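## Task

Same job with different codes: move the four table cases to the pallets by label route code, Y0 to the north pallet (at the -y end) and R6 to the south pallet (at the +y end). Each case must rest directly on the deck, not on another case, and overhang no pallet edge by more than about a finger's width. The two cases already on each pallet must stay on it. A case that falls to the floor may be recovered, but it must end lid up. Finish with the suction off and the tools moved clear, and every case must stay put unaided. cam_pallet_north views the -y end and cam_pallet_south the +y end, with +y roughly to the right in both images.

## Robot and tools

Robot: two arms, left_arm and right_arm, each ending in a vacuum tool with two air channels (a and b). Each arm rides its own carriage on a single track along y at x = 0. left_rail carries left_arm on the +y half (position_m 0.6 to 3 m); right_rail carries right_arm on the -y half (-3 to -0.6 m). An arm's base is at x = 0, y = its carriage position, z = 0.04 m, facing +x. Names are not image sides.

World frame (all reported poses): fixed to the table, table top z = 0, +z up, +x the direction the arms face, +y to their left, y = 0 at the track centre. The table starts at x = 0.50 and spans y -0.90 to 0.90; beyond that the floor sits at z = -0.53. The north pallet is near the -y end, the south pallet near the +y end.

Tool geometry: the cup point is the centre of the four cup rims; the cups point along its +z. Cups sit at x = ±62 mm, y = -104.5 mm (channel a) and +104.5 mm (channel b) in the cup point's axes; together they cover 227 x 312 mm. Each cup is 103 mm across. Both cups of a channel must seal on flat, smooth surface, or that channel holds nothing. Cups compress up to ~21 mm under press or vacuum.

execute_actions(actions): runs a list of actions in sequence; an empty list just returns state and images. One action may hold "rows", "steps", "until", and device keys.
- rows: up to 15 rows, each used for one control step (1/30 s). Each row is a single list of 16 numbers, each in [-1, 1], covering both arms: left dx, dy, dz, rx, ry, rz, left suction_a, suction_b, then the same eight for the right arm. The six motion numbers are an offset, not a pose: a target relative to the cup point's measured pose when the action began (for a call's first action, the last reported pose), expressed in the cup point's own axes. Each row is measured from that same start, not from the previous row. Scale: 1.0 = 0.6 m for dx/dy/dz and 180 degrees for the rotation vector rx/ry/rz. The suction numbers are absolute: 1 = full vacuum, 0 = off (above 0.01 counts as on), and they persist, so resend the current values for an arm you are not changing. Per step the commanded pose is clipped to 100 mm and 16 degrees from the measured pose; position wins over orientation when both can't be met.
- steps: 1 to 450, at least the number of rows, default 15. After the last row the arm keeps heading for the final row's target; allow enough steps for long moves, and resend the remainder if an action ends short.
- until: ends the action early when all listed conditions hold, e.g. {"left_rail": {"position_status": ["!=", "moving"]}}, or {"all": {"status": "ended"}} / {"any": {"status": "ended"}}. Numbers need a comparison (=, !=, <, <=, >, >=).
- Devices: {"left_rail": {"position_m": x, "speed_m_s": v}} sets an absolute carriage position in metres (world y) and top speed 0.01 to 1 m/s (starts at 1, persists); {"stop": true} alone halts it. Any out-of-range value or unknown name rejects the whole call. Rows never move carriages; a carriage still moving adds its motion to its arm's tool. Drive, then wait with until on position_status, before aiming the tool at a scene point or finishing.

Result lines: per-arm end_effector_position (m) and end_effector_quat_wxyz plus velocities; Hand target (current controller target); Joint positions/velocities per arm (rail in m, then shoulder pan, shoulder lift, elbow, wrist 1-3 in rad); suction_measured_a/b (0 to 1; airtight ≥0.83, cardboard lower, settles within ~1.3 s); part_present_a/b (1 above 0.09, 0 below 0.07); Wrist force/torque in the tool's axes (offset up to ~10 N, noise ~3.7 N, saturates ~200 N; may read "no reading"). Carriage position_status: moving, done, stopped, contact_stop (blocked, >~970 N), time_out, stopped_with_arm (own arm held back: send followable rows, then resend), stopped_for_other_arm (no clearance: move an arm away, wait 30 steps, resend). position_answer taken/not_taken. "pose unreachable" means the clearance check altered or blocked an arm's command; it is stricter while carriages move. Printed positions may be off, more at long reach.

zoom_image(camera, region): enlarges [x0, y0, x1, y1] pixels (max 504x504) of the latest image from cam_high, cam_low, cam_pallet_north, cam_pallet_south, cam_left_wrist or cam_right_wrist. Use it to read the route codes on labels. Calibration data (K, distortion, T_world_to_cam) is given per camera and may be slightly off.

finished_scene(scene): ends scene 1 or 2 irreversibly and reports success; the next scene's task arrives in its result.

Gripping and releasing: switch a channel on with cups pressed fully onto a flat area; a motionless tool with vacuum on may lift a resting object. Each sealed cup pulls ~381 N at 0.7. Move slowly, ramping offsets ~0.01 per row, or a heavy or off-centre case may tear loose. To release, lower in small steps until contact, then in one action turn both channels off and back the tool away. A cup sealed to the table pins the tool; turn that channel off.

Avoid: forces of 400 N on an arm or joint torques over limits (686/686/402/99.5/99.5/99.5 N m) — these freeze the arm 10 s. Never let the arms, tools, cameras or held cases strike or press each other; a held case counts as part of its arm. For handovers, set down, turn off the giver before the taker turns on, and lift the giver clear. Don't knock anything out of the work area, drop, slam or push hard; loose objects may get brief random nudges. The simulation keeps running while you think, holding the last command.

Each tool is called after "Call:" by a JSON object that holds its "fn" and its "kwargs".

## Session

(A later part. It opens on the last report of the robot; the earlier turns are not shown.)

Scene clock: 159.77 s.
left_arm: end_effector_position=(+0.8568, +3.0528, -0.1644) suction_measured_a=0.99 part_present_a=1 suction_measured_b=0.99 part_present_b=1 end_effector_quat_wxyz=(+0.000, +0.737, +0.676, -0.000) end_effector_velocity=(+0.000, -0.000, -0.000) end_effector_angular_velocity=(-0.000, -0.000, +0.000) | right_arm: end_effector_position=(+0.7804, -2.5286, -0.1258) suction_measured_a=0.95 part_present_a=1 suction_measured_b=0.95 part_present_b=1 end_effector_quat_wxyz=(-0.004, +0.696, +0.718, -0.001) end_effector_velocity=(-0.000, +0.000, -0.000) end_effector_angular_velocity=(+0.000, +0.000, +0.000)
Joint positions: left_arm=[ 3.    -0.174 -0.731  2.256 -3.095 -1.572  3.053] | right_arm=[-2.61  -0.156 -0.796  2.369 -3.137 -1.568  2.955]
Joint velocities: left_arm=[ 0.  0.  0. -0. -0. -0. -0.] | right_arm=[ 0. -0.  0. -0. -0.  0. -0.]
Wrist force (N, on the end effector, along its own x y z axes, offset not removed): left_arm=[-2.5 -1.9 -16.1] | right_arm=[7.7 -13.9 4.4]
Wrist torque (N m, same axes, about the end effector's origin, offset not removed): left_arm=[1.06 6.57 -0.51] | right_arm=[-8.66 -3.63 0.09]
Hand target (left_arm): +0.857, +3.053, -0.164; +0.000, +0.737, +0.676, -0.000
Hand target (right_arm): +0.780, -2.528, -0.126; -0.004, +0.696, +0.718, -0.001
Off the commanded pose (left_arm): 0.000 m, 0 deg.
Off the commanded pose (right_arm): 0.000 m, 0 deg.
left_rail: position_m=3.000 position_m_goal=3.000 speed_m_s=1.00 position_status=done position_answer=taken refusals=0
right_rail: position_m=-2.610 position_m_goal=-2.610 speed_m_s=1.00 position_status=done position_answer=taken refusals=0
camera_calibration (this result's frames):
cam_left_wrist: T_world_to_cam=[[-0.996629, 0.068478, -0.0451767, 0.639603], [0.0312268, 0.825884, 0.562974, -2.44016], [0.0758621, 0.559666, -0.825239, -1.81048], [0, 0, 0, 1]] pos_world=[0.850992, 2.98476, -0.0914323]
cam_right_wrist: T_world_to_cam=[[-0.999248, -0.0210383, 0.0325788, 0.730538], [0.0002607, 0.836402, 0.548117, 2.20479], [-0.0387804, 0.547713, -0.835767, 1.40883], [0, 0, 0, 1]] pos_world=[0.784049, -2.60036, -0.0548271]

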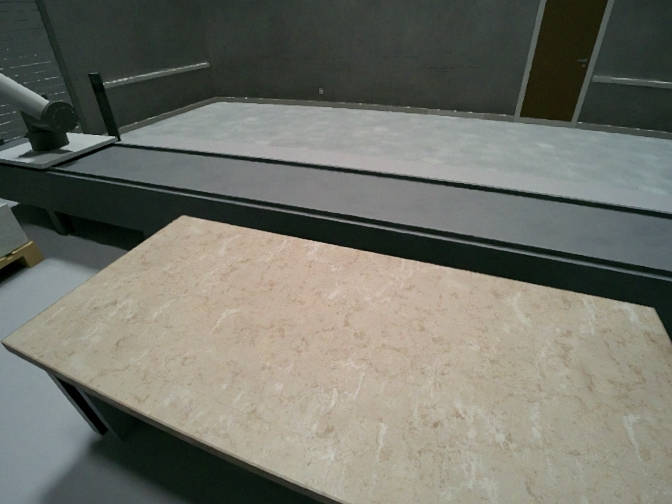

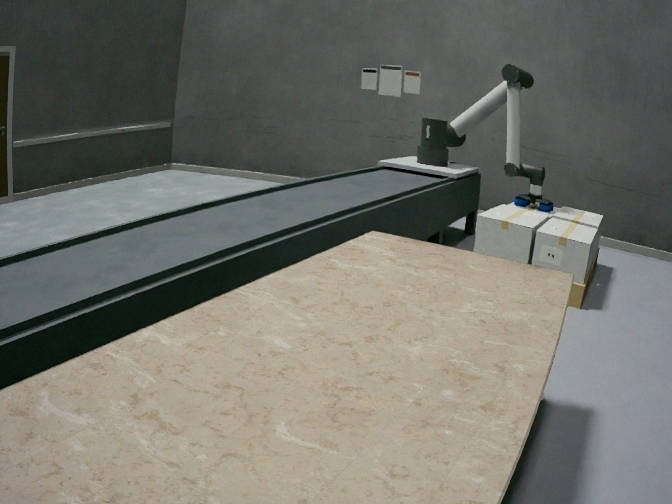

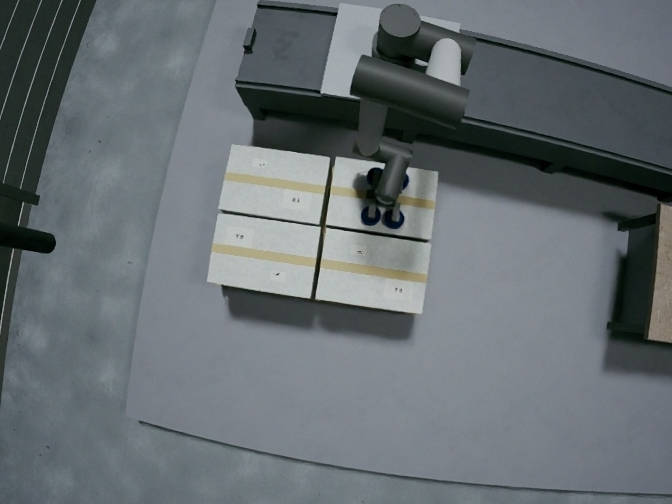

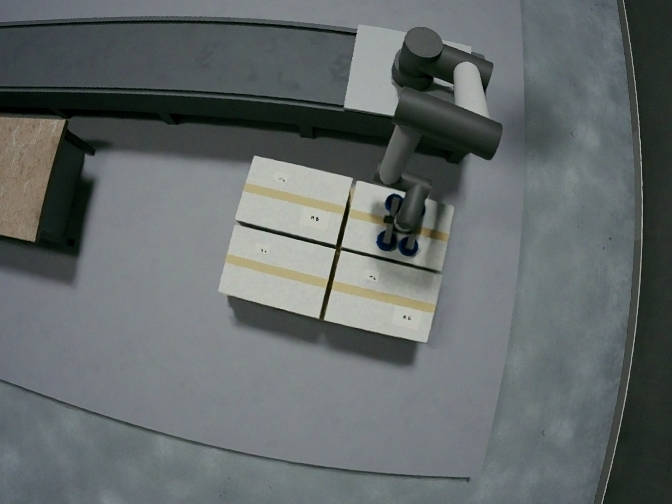

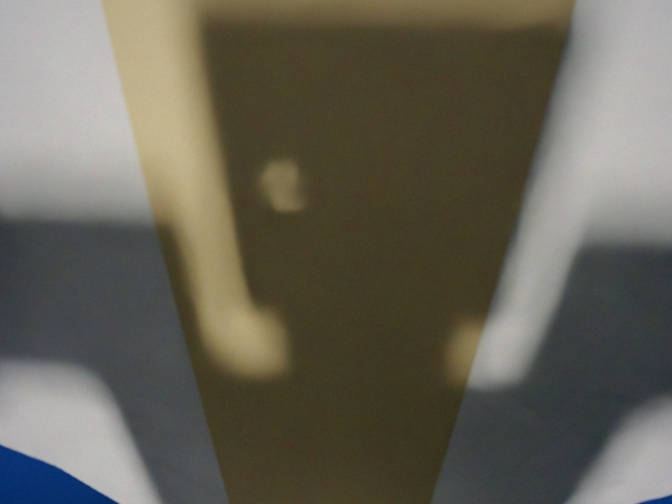

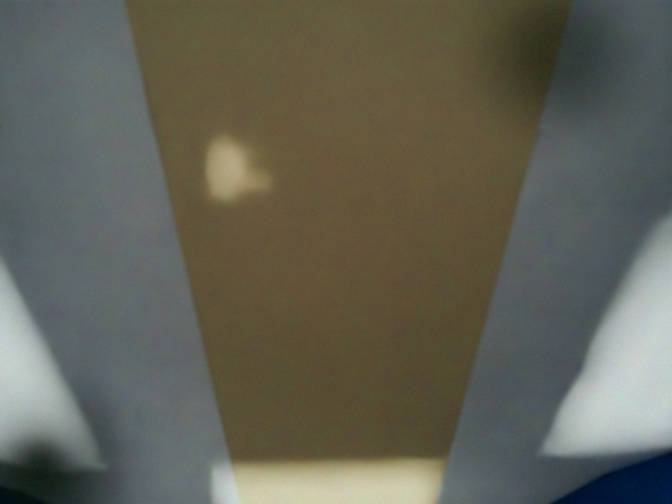

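Call:
{"fn": "execute_actions", "kwargs": {"actions": [{"rows":[[0,0,0.003,0,0,0,1,1,0,0,0.0007,0,0,0,1,1]],"steps":1}]}}

Scene clock: 160.57 s.
left_arm: end_effector_position=(+0.8568, +3.0528, -0.1644) suction_measured_a=0.99 part_present_a=1 suction_measured_b=0.99 part_present_b=1 end_effector_quat_wxyz=(+0.000, +0.737, +0.676, -0.000) end_effector_velocity=(-0.000, +0.000, -0.002) end_effector_angular_velocity=(-0.000, -0.000, -0.000) | right_arm: end_effector_position=(+0.7804, -2.5286, -0.1259) suction_measured_a=0.95 part_present_a=1 suction_measured_b=0.95 part_present_b=1 end_effector_quat_wxyz=(-0.004, +0.696, +0.718, -0.001) end_effector_velocity=(-0.000, +0.000, -0.001) end_effector_angular_velocity=(+0.000, +0.001, +0.000)
Joint positions: left_arm=[ 3.    -0.174 -0.731  2.256 -3.095 -1.572  3.053] | right_arm=[-2.61  -0.156 -0.796  2.369 -3.137 -1.568  2.955]
Joint velocities: left_arm=[ 0.     0.     0.003 -0.001 -0.003  0.     0.   ] | right_arm=[ 0.     0.     0.001 -0.    -0.    -0.    -0.   ]
Wrist force (N, on the end effector, along its own x y z axes, offset not removed): left_arm=[2.0 1.8 -13.1] | right_arm=[10.5 -13.2 1.3]
Wrist torque (N m, same axes, about the end effector's origin, offset not removed): left_arm=[1.54 6.16 -0.60] | right_arm=[-9.22 -4.41 -0.20]
Hand target (left_arm): +0.857, +3.053, -0.166; +0.000, +0.737, +0.676, -0.001
Hand target (right_arm): +0.780, -2.528, -0.126; -0.004, +0.696, +0.718, -0.001
Off the commanded pose (left_arm): 0.002 m, 0 deg.
Off the commanded pose (right_arm): 0.000 m, 0 deg.
left_rail: position_m=3.000 position_m_goal=3.000 speed_m_s=1.00 position_status=done position_answer=taken refusals=0
right_rail: position_m=-2.610 position_m_goal=-2.610 speed_m_s=1.00 position_status=done position_answer=taken refusals=0
camera_calibration (this result's frames):
cam_left_wrist: T_world_to_cam=[[-0.996629, 0.0684779, -0.0451757, 0.639602], [0.0312272, 0.825884, 0.562975, -2.44015], [0.0758612, 0.559666, -0.825239, -1.81049], [0, 0, 0, 1]] pos_world=[0.850992, 2.98476, -0.0914482]
cam_right_wrist: T_world_to_cam=[[-0.999246, -0.0210388, 0.0326448, 0.730519], [0.000296872, 0.836396, 0.548126, 2.20477], [-0.0388359, 0.547722, -0.835759, 1.40885], [0, 0, 0, 1]] pos_world=[0.784027, -2.60035, -0.0548789]

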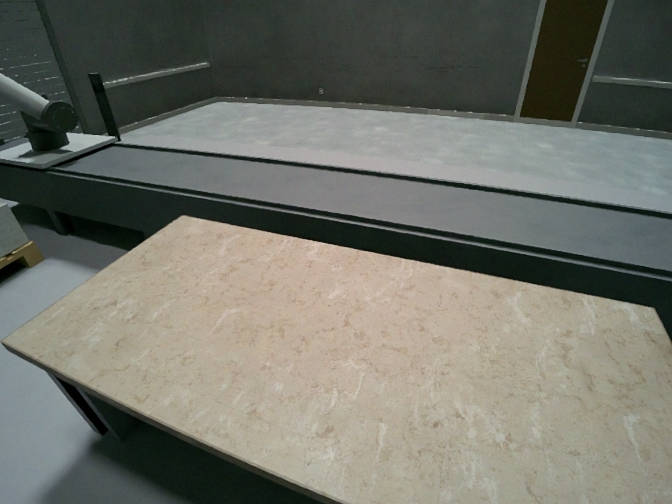

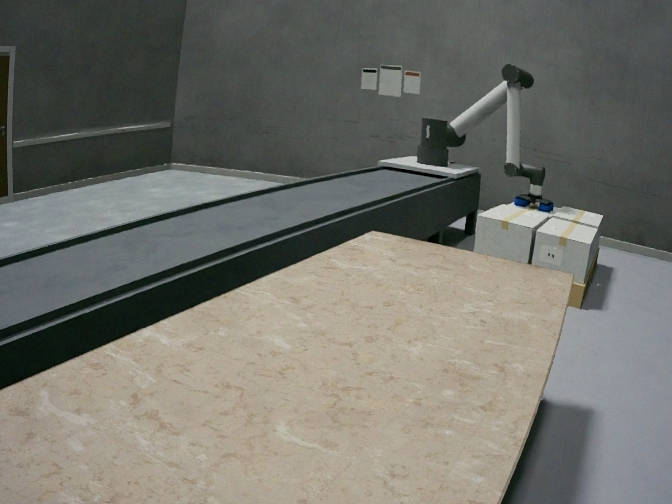

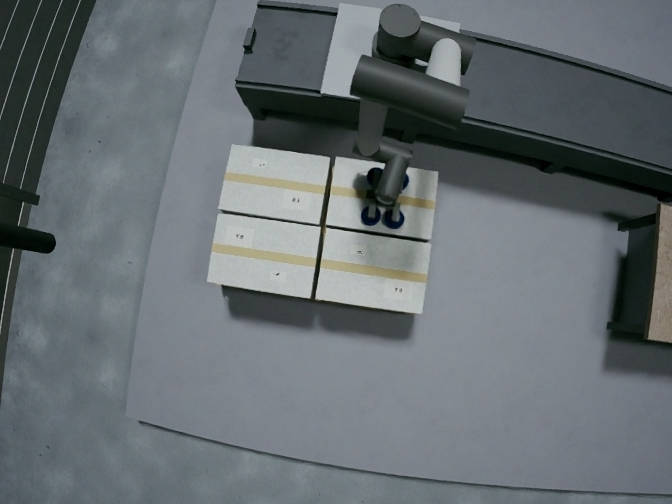

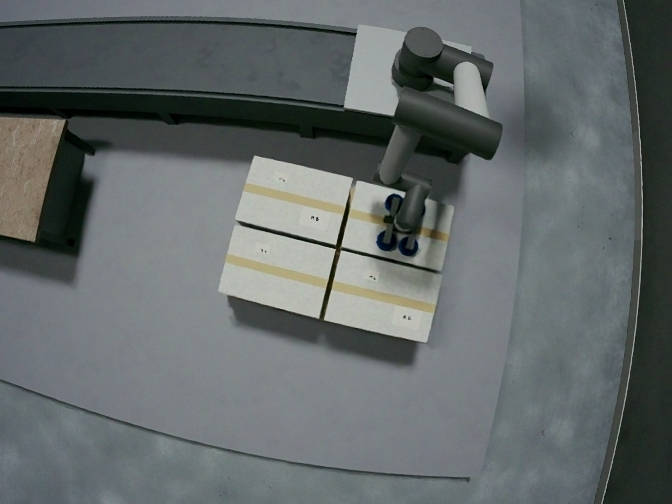

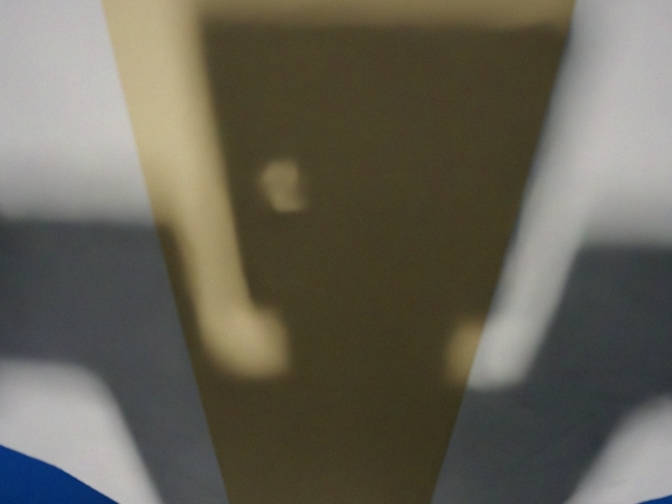

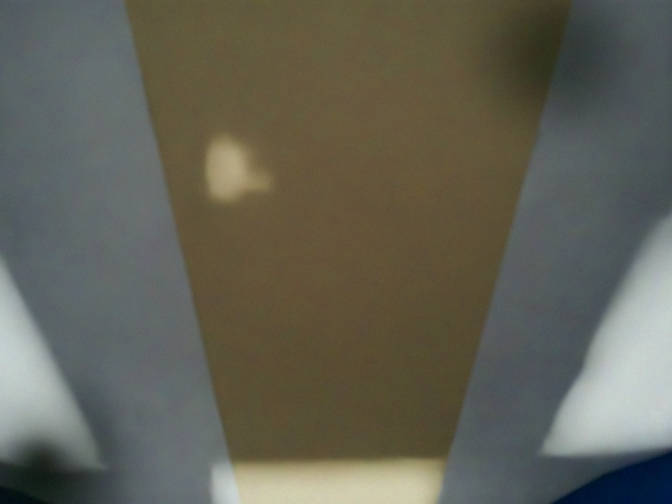

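Reading the forces again after the small step has settled.

Call:
{"fn": "execute_actions", "kwargs": {"actions": []}}

Scene clock: 161.40 s.
left_arm: end_effector_position=(+0.8568, +3.0528, -0.1661) suction_measured_a=0.99 part_present_a=1 suction_measured_b=0.99 part_present_b=1 end_effector_quat_wxyz=(+0.000, +0.737, +0.676, -0.000) end_effector_velocity=(-0.000, +0.000, -0.000) end_effector_angular_velocity=(+0.000, +0.000, +0.000) | right_arm: end_effector_position=(+0.7805, -2.5286, -0.1262) suction_measured_a=0.95 part_present_a=1 suction_measured_b=0.95 part_present_b=1 end_effector_quat_wxyz=(-0.004, +0.696, +0.718, -0.001) end_effector_velocity=(-0.000, +0.000, -0.000) end_effector_angular_velocity=(+0.000, +0.000, -0.000)
Joint positions: left_arm=[ 3.    -0.174 -0.728  2.255 -3.098 -1.572  3.053] | right_arm=[-2.61  -0.156 -0.795  2.369 -3.137 -1.568  2.955]
Joint velocities: left_arm=[ 0. -0.  0. -0. -0.  0. -0.] | right_arm=[ 0.  0.  0.  0. -0. -0.  0.]
Wrist force (N, on the end effector, along its own x y z axes, offset not removed): left_arm=[-15.7 -21.5 -107.8] | right_arm=[13.3 -18.5 -22.3]
Wrist torque (N m, same axes, about the end effector's origin, offset not removed): left_arm=[-2.89 17.79 -1.96] | right_arm=[-11.40 -9.46 0.58]
Hand target (left_arm): +0.857, +3.053, -0.166; +0.000, +0.737, +0.676, -0.001
Hand target (right_arm): +0.780, -2.528, -0.126; -0.004, +0.696, +0.718, -0.001
Off the commanded pose (left_arm): 0.000 m, 0 deg.
Off the commanded pose (right_arm): 0.000 m, 0 deg.
left_rail: position_m=3.000 position_m_goal=3.000 speed_m_s=1.00 position_status=done position_answer=taken refusals=0
right_rail: position_m=-2.610 position_m_goal=-2.610 speed_m_s=1.00 position_status=done position_answer=taken refusals=0
camera_calibration (this result's frames):
cam_left_wrist: T_world_to_cam=[[-0.996622, 0.0684772, -0.0453436, 0.63956], [0.0311323, 0.825887, 0.562975, -2.43914], [0.0759997, 0.559662, -0.825229, -1.81198], [0, 0, 0, 1]] pos_world=[0.851045, 2.98475, -0.0931257]
cam_right_wrist: T_world_to_cam=[[-0.999249, -0.0210384, 0.0325383, 0.73057], [0.000238208, 0.836405, 0.548112, 2.20504], [-0.0387466, 0.547708, -0.835772, 1.40846], [0, 0, 0, 1]] pos_world=[0.784069, -2.60036, -0.0552277]

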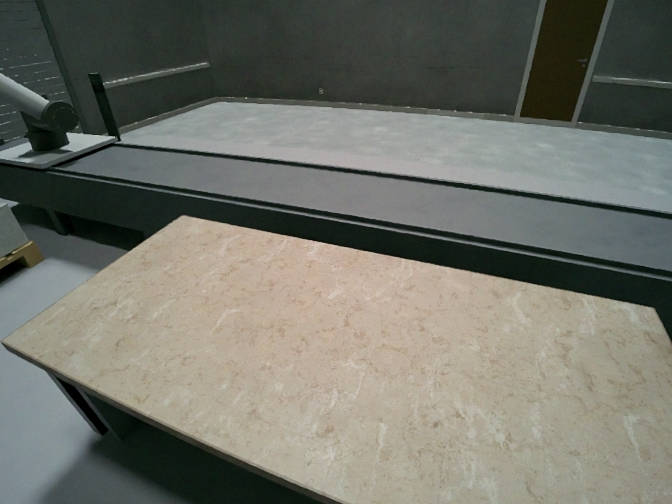

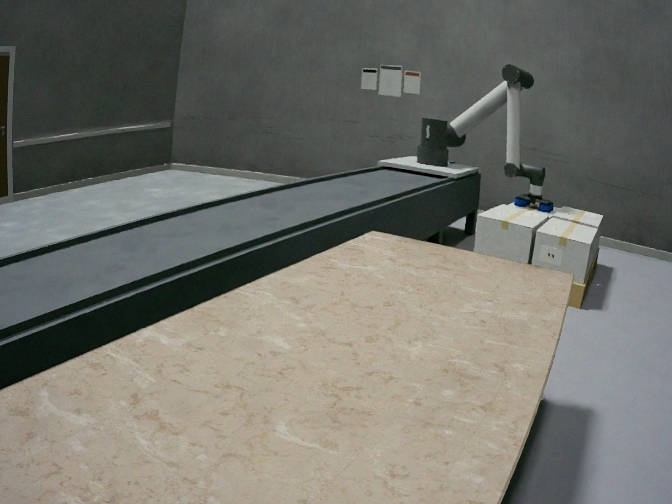

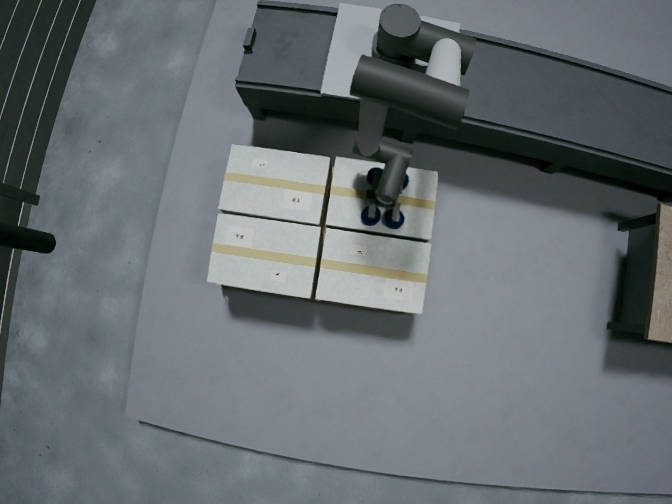

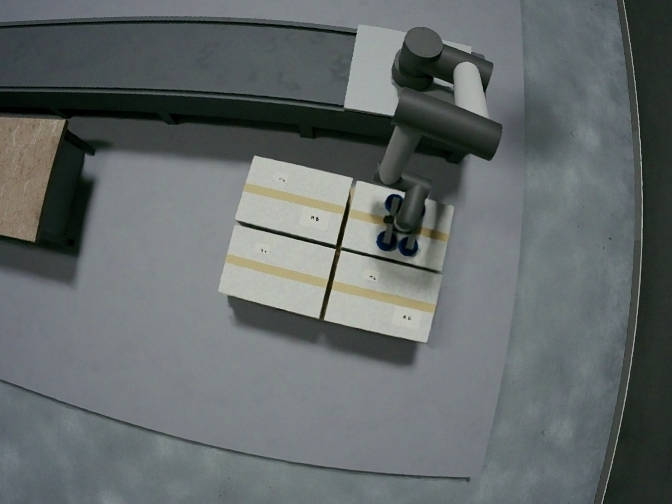

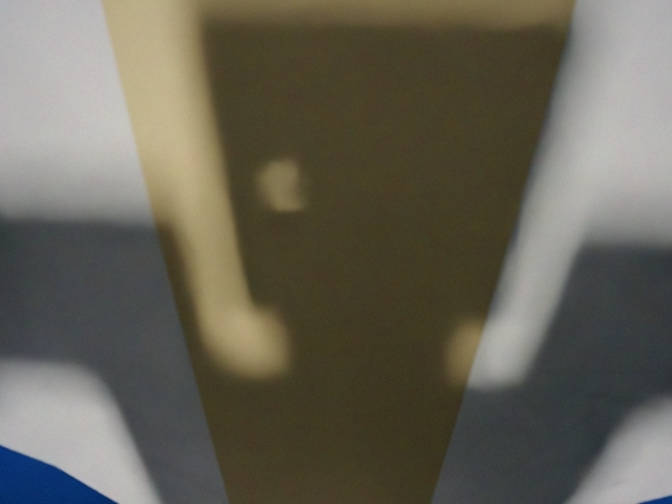

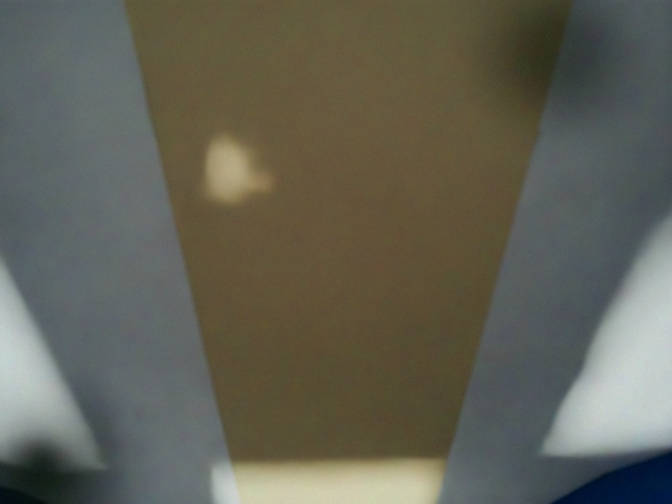

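Both are touching. Release and back off.

Call:
{"fn": "execute_actions", "kwargs": {"actions": [{"rows":[[0,0,-0.005,0,0,0,0,0,0,0,-0.005,0,0,0,0,0],[0,0,-0.01,0,0,0,0,0,0,0,-0.01,0,0,0,0,0],[0,0,-0.015,0,0,0,0,0,0,0,-0.015,0,0,0,0,0],[0,0,-0.02,0,0,0,0,0,0,0,-0.02,0,0,0,0,0],[0,0,-0.025,0,0,0,0,0,0,0,-0.025,0,0,0,0,0],[0,0,-0.03,0,0,0,0,0,0,0,-0.03,0,0,0,0,0],[0,0,-0.036,0,0,0,0,0,0,0,-0.036,0,0,0,0,0],[0,0,-0.044,0,0,0,0,0,0,0,-0.044,0,0,0,0,0],[0,0,-0.055,0,0,0,0,0,0,0,-0.055,0,0,0,0,0],[0,0,-0.07,0,0,0,0,0,0,0,-0.07,0,0,0,0,0],[0,0,-0.09,0,0,0,0,0,0,0,-0.09,0,0,0,0,0],[0,0,-0.115,0,0,0,0,0,0,0,-0.115,0,0,0,0,0],[0,0,-0.145,0,0,0,0,0,0,0,-0.145,0,0,0,0,0],[0,0,-0.18,0,0,0,0,0,0,0,-0.18,0,0,0,0,0],[0,0,-0.25,0,0,0,0,0,0,0,-0.25,0,0,0,0,0]],"steps":15}]}}

Scene clock: 163.13 s.
left_arm: end_effector_position=(+0.8560, +3.0531, -0.1131) suction_measured_a=0.00 part_present_a=0 suction_measured_b=0.00 part_present_b=0 end_effector_quat_wxyz=(+0.000, +0.737, +0.676, -0.001) end_effector_velocity=(-0.001, +0.004, +0.344) end_effector_angular_velocity=(-0.001, -0.016, -0.000) | right_arm: end_effector_position=(+0.7803, -2.5286, -0.0734) suction_measured_a=0.01 part_present_a=0 suction_measured_b=0.01 part_present_b=0 end_effector_quat_wxyz=(-0.004, +0.696, +0.718, -0.001) end_effector_velocity=(+0.001, +0.000, +0.338) end_effector_angular_velocity=(-0.003, -0.021, +0.001)
Joint positions: left_arm=[ 3.    -0.174 -0.808  2.27  -3.032 -1.572  3.053] | right_arm=[-2.61  -0.156 -0.884  2.38  -3.06  -1.568  2.955]
Joint velocities: left_arm=[ 0.     0.004 -0.516  0.079  0.421  0.002  0.004] | right_arm=[ 0.     0.001 -0.562  0.054  0.486 -0.     0.   ]
Wrist force (N, on the end effector, along its own x y z axes, offset not removed): left_arm=[2.3 -1.0 2.1] | right_arm=[-0.1 -6.4 16.4]
Wrist torque (N m, same axes, about the end effector's origin, offset not removed): left_arm=[0.49 0.16 -0.49] | right_arm=[-0.68 -0.53 -0.38]
Hand target (left_arm): +0.855, +3.054, -0.034; +0.003, +0.737, +0.676, +0.002
Hand target (right_arm): +0.779, -2.528, +0.005; +0.000, +0.696, +0.718, +0.002
Off the commanded pose (left_arm): 0.097 m, 0 deg; position clipped at the last step of the last action.
Off the commanded pose (right_arm): 0.097 m, 0 deg; position clipped at the last step of the last action.
left_rail: position_m=3.000 position_m_goal=3.000 speed_m_s=1.00 position_status=done position_answer=taken refusals=0
right_rail: position_m=-2.610 position_m_goal=-2.610 speed_m_s=1.00 position_status=done position_answer=taken refusals=0
camera_calibration (this result's frames):
cam_left_wrist: T_world_to_cam=[[-0.996665, 0.0684287, -0.0444576, 0.641361], [0.0315868, 0.825846, 0.563011, -2.46945], [0.0752412, 0.559729, -0.825253, -1.76792], [0, 0, 0, 1]] pos_world=[0.850244, 2.98506, -0.0401367]
cam_right_wrist: T_world_to_cam=[[-0.999264, -0.0210474, 0.0320709, 0.728671], [-0.0000285116, 0.836445, 0.548051, 2.17636], [-0.0383606, 0.547647, -0.83583, 1.45214], [0, 0, 0, 1]] pos_world=[0.783901, -2.60032, -0.0023833]

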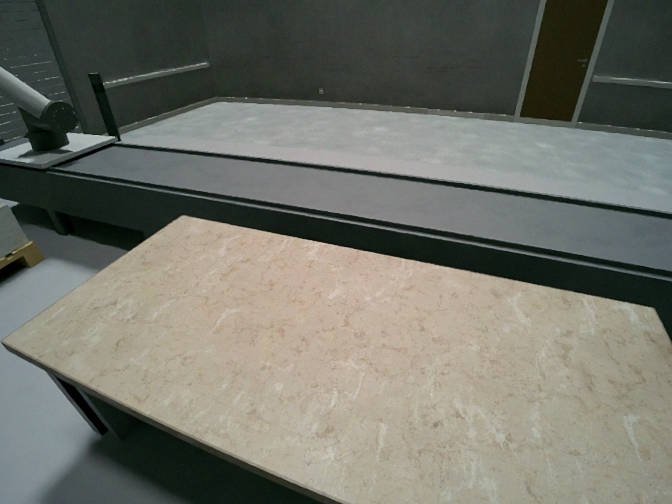

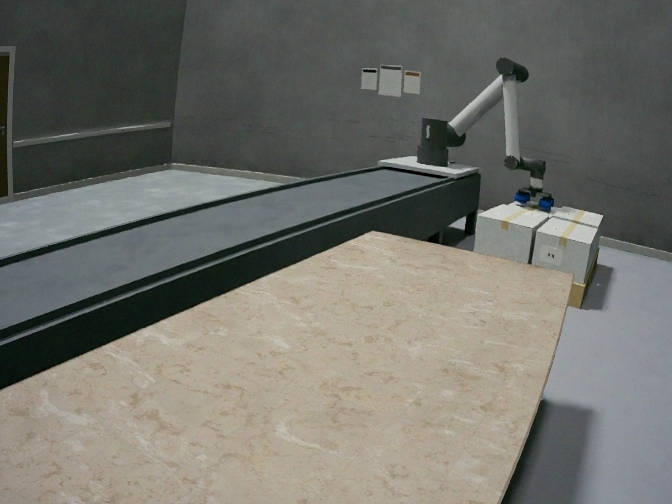

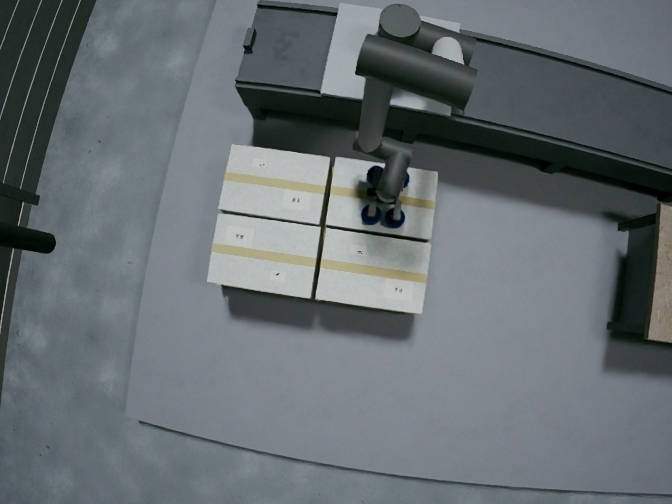

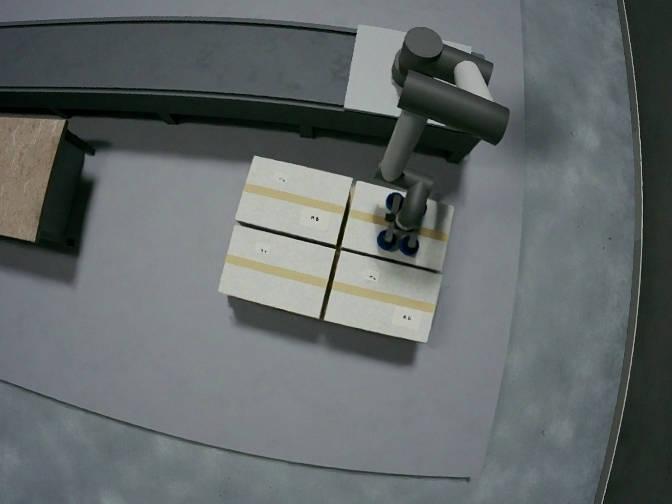

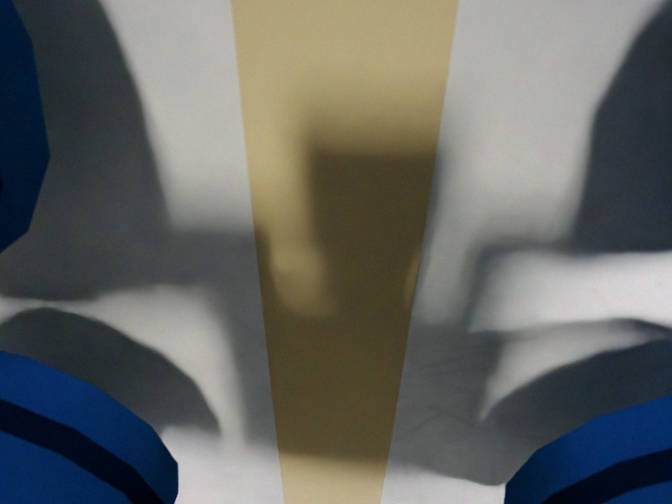

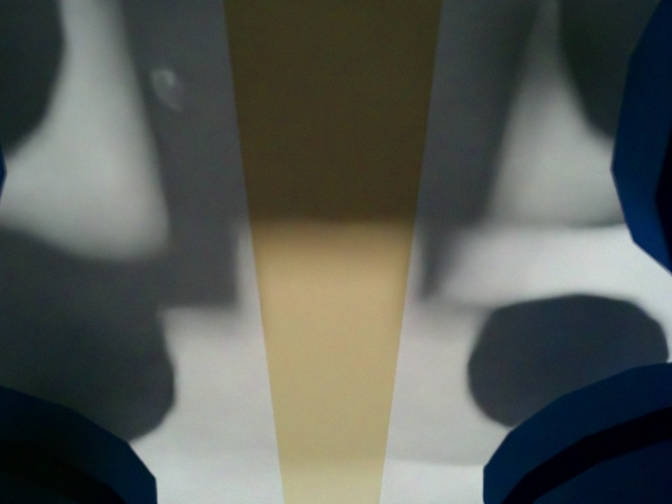

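Call:
{"fn": "execute_actions", "kwargs": {"actions": [{"left_rail":{"position_m":1.6},"right_rail":{"position_m":-1.55},"rows":[[0,0,-0.18,0,0,0,0,0,0,0,-0.18,0,0,0,0,0],[0,0,-0.27,0,0,0,0,0,0,0,-0.27,0,0,0,0,0]],"steps":2}]}}

Scene clock: 168.07 s.
left_arm: end_effector_position=(+0.8552, +3.0533, -0.0314) suction_measured_a=0.00 part_present_a=0 suction_measured_b=0.00 part_present_b=0 end_effector_quat_wxyz=(+0.003, +0.737, +0.676, +0.002) end_effector_velocity=(+0.003, -0.053, +0.143) end_effector_angular_velocity=(+0.005, +0.026, +0.000) | right_arm: end_effector_position=(+0.7796, -2.5269, +0.0073) suction_measured_a=0.01 part_present_a=0 suction_measured_b=0.01 part_present_b=0 end_effector_quat_wxyz=(+0.000, +0.696, +0.718, +0.002) end_effector_velocity=(+0.016, +0.049, +0.144) end_effector_angular_velocity=(+0.002, +0.014, -0.004)
Joint positions: left_arm=[ 2.999 -0.173 -0.93   2.284 -2.931 -1.572  3.054] | right_arm=[-2.609 -0.155 -1.017  2.389 -2.945 -1.568  2.955]
Joint velocities: left_arm=[-0.053  0.    -0.218 -0.008  0.253 -0.    -0.   ] | right_arm=[ 0.054 -0.004 -0.237 -0.035  0.286 -0.     0.   ]
Wrist force (N, on the end effector, along its own x y z axes, offset not removed): left_arm=[4.3 -1.5 8.5] | right_arm=[-8.2 -8.5 21.9]
Wrist torque (N m, same axes, about the end effector's origin, offset not removed): left_arm=[0.71 0.01 -0.45] | right_arm=[-1.03 0.41 -0.26]
Hand target (left_arm): +0.855, +3.048, +0.042; +0.003, +0.737, +0.676, +0.002
Hand target (right_arm): +0.780, -2.521, +0.081; +0.001, +0.696, +0.718, +0.002
Off the commanded pose (left_arm): 0.080 m, 0 deg.
Off the commanded pose (right_arm): 0.081 m, 1 deg.
left_rail: position_m=2.999 position_m_goal=1.600 speed_m_s=1.00 position_status=moving position_answer=taken refusals=0
right_rail: position_m=-2.609 position_m_goal=-1.550 speed_m_s=1.00 position_status=moving position_answer=taken refusals=0
camera_calibration (this result's frames):
cam_left_wrist: T_world_to_cam=[[-0.996314, 0.0683864, -0.0517889, 0.64384], [0.0274837, 0.826362, 0.562468, -2.51361], [0.0812615, 0.558971, -0.825196, -1.70338], [0, 0, 0, 1]] pos_world=[0.848969, 2.98526, 0.0415502]
cam_right_wrist: T_world_to_cam=[[-0.999525, -0.0209159, 0.0226196, 0.72595], [-0.0051317, 0.836993, 0.54719, 2.13606], [-0.0303775, 0.546814, -0.836703, 1.51034], [0, 0, 0, 1]] pos_world=[0.782447, -2.59855, 0.0784543]

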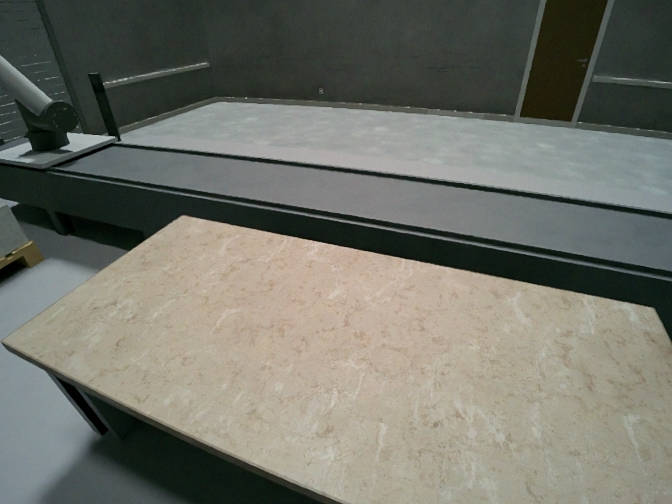

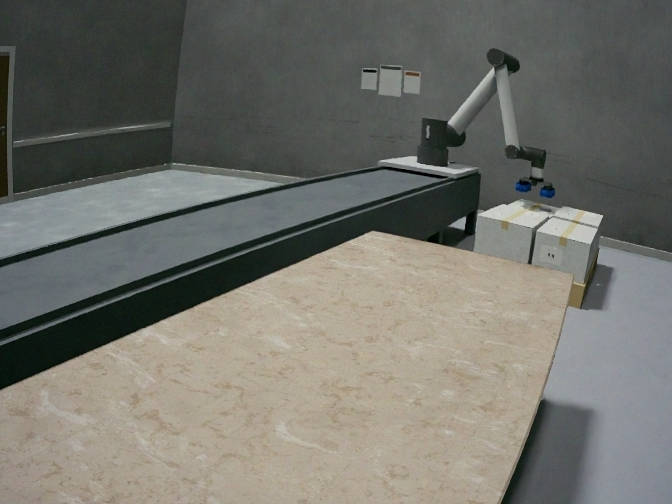

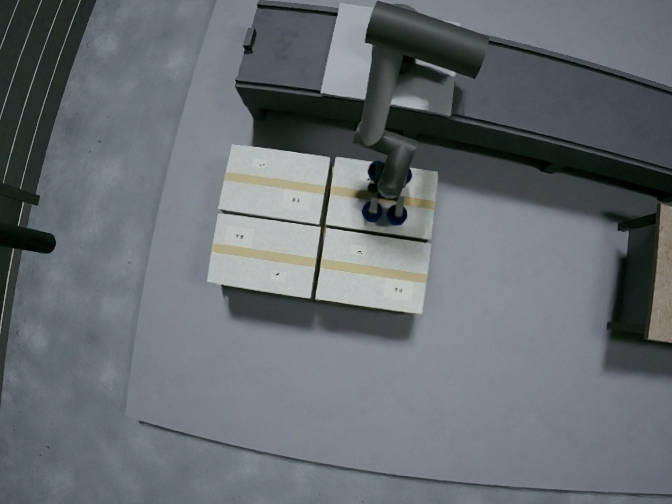

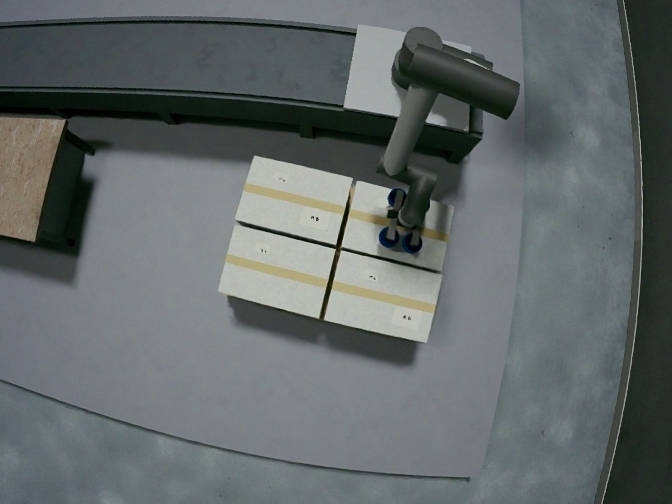

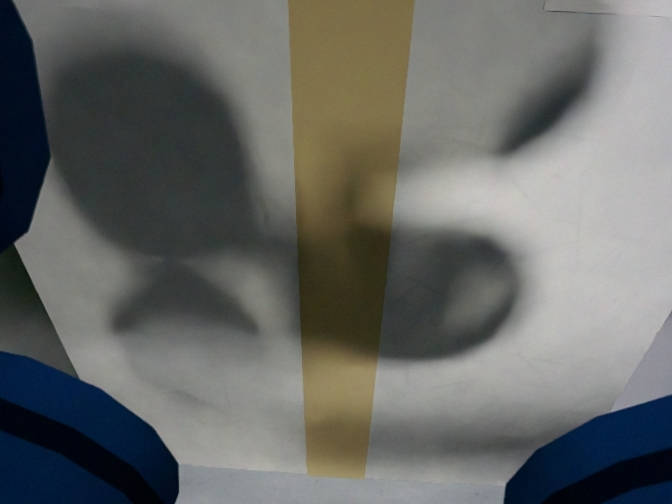

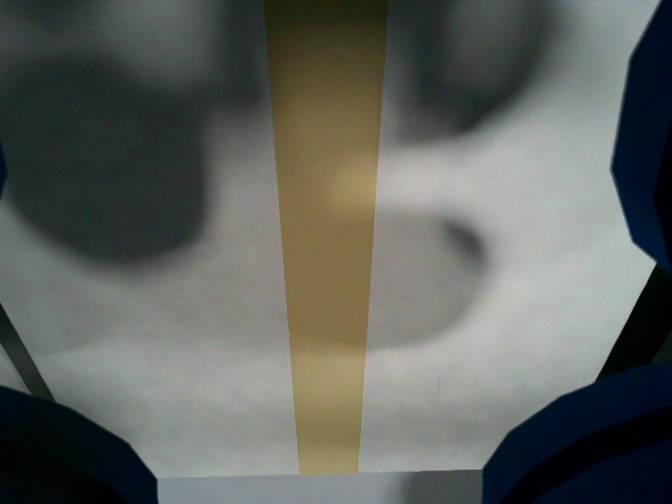

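Call:
{"fn": "execute_actions", "kwargs": {"actions": []}}

Scene clock: 168.77 s.
left_arm: end_effector_position=(+0.8549, +2.5717, +0.0421) suction_measured_a=0.00 part_present_a=0 suction_measured_b=0.00 part_present_b=0 end_effector_quat_wxyz=(+0.003, +0.737, +0.676, +0.002) end_effector_velocity=(-0.000, -1.000, +0.002) end_effector_angular_velocity=(-0.000, -0.000, -0.000) | right_arm: end_effector_position=(+0.7796, -2.0452, +0.0811) suction_measured_a=0.01 part_present_a=0 suction_measured_b=0.01 part_present_b=0 end_effector_quat_wxyz=(+0.001, +0.696, +0.718, +0.002) end_effector_velocity=(+0.000, +1.000, +0.002) end_effector_angular_velocity=(-0.000, -0.000, +0.000)
Joint positions: left_arm=[ 2.517 -0.173 -1.039  2.282 -2.821 -1.572  3.054] | right_arm=[-2.127 -0.155 -1.137  2.38  -2.817 -1.568  2.955]
Joint velocities: left_arm=[-1.    -0.    -0.003 -0.     0.003 -0.     0.   ] | right_arm=[ 1.     0.    -0.004 -0.     0.004 -0.     0.   ]
Wrist force (N, on the end effector, along its own x y z axes, offset not removed): left_arm=[3.4 1.4 -3.2] | right_arm=[0.2 -6.9 9.9]
Wrist torque (N m, same axes, about the end effector's origin, offset not removed): left_arm=[0.91 -0.03 -0.60] | right_arm=[-0.65 -0.60 -0.27]
Hand target (left_arm): +0.855, +2.521, +0.042; +0.003, +0.737, +0.676, +0.002
Hand target (right_arm): +0.780, -1.995, +0.081; +0.001, +0.696, +0.718, +0.002
Off the commanded pose (left_arm): 0.007 m, 0 deg.
Off the commanded pose (right_arm): 0.008 m, 1 deg.
left_rail: position_m=2.517 position_m_goal=1.600 speed_m_s=1.00 position_status=moving position_answer=taken refusals=0
right_rail: position_m=-2.127 position_m_goal=-1.550 speed_m_s=1.00 position_status=moving position_answer=taken refusals=0
camera_calibration (this result's frames):
cam_left_wrist: T_world_to_cam=[[-0.99631, 0.0683427, -0.0519202, 0.680341], [0.0273775, 0.826393, 0.562428, -2.15697], [0.0813444, 0.558932, -0.825214, -1.37344], [0, 0, 0, 1]] pos_world=[0.848605, 2.50367, 0.115084]
cam_right_wrist: T_world_to_cam=[[-0.999548, -0.0210146, 0.0214882, 0.734337], [-0.00583901, 0.83709, 0.547034, 1.69326], [-0.0294832, 0.546662, -0.836834, 1.30765], [0, 0, 0, 1]] pos_world=[0.782446, -2.11681, 0.152235]

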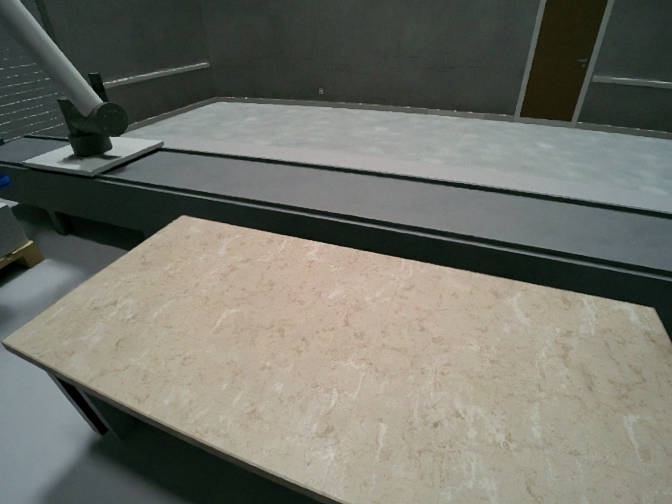

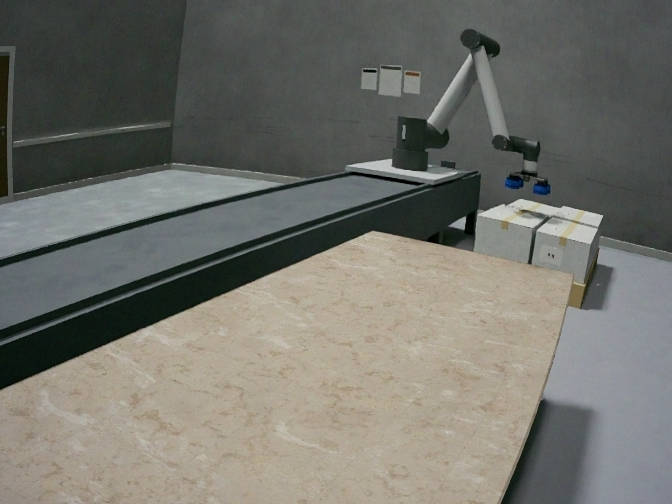

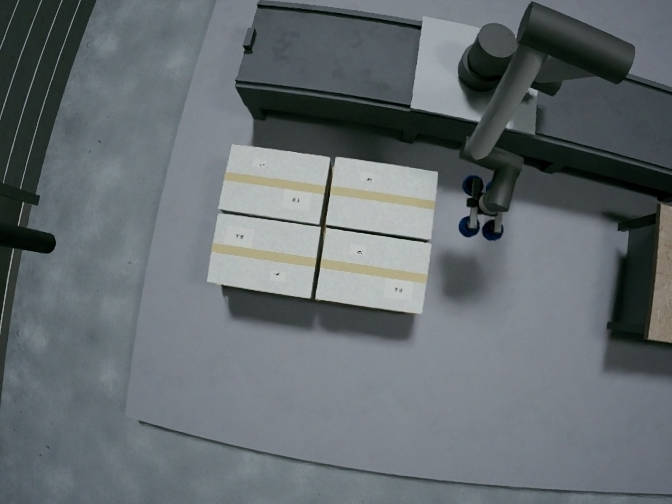

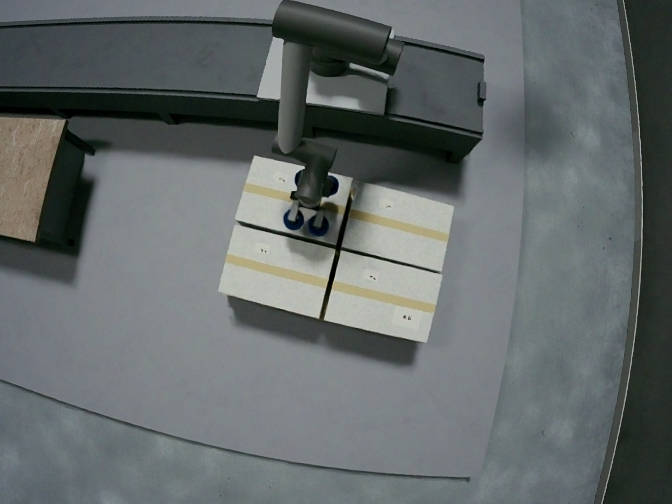

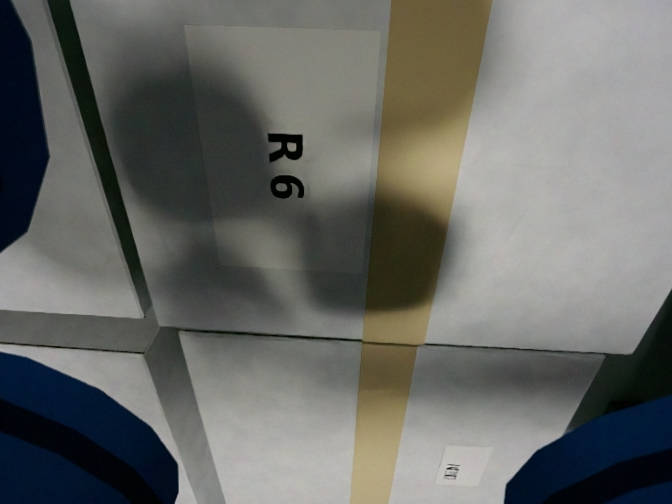

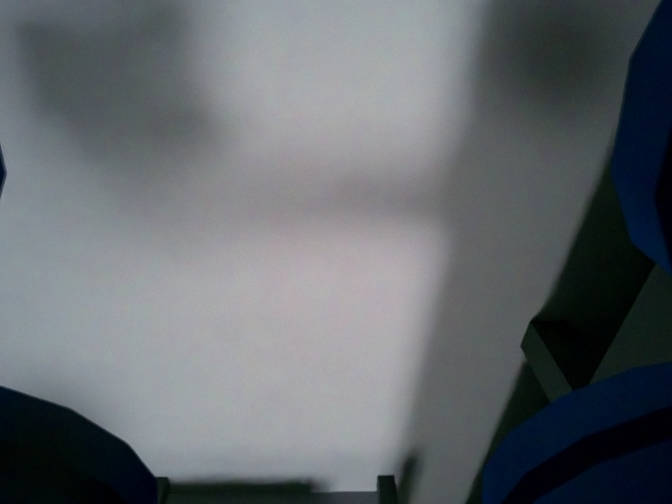

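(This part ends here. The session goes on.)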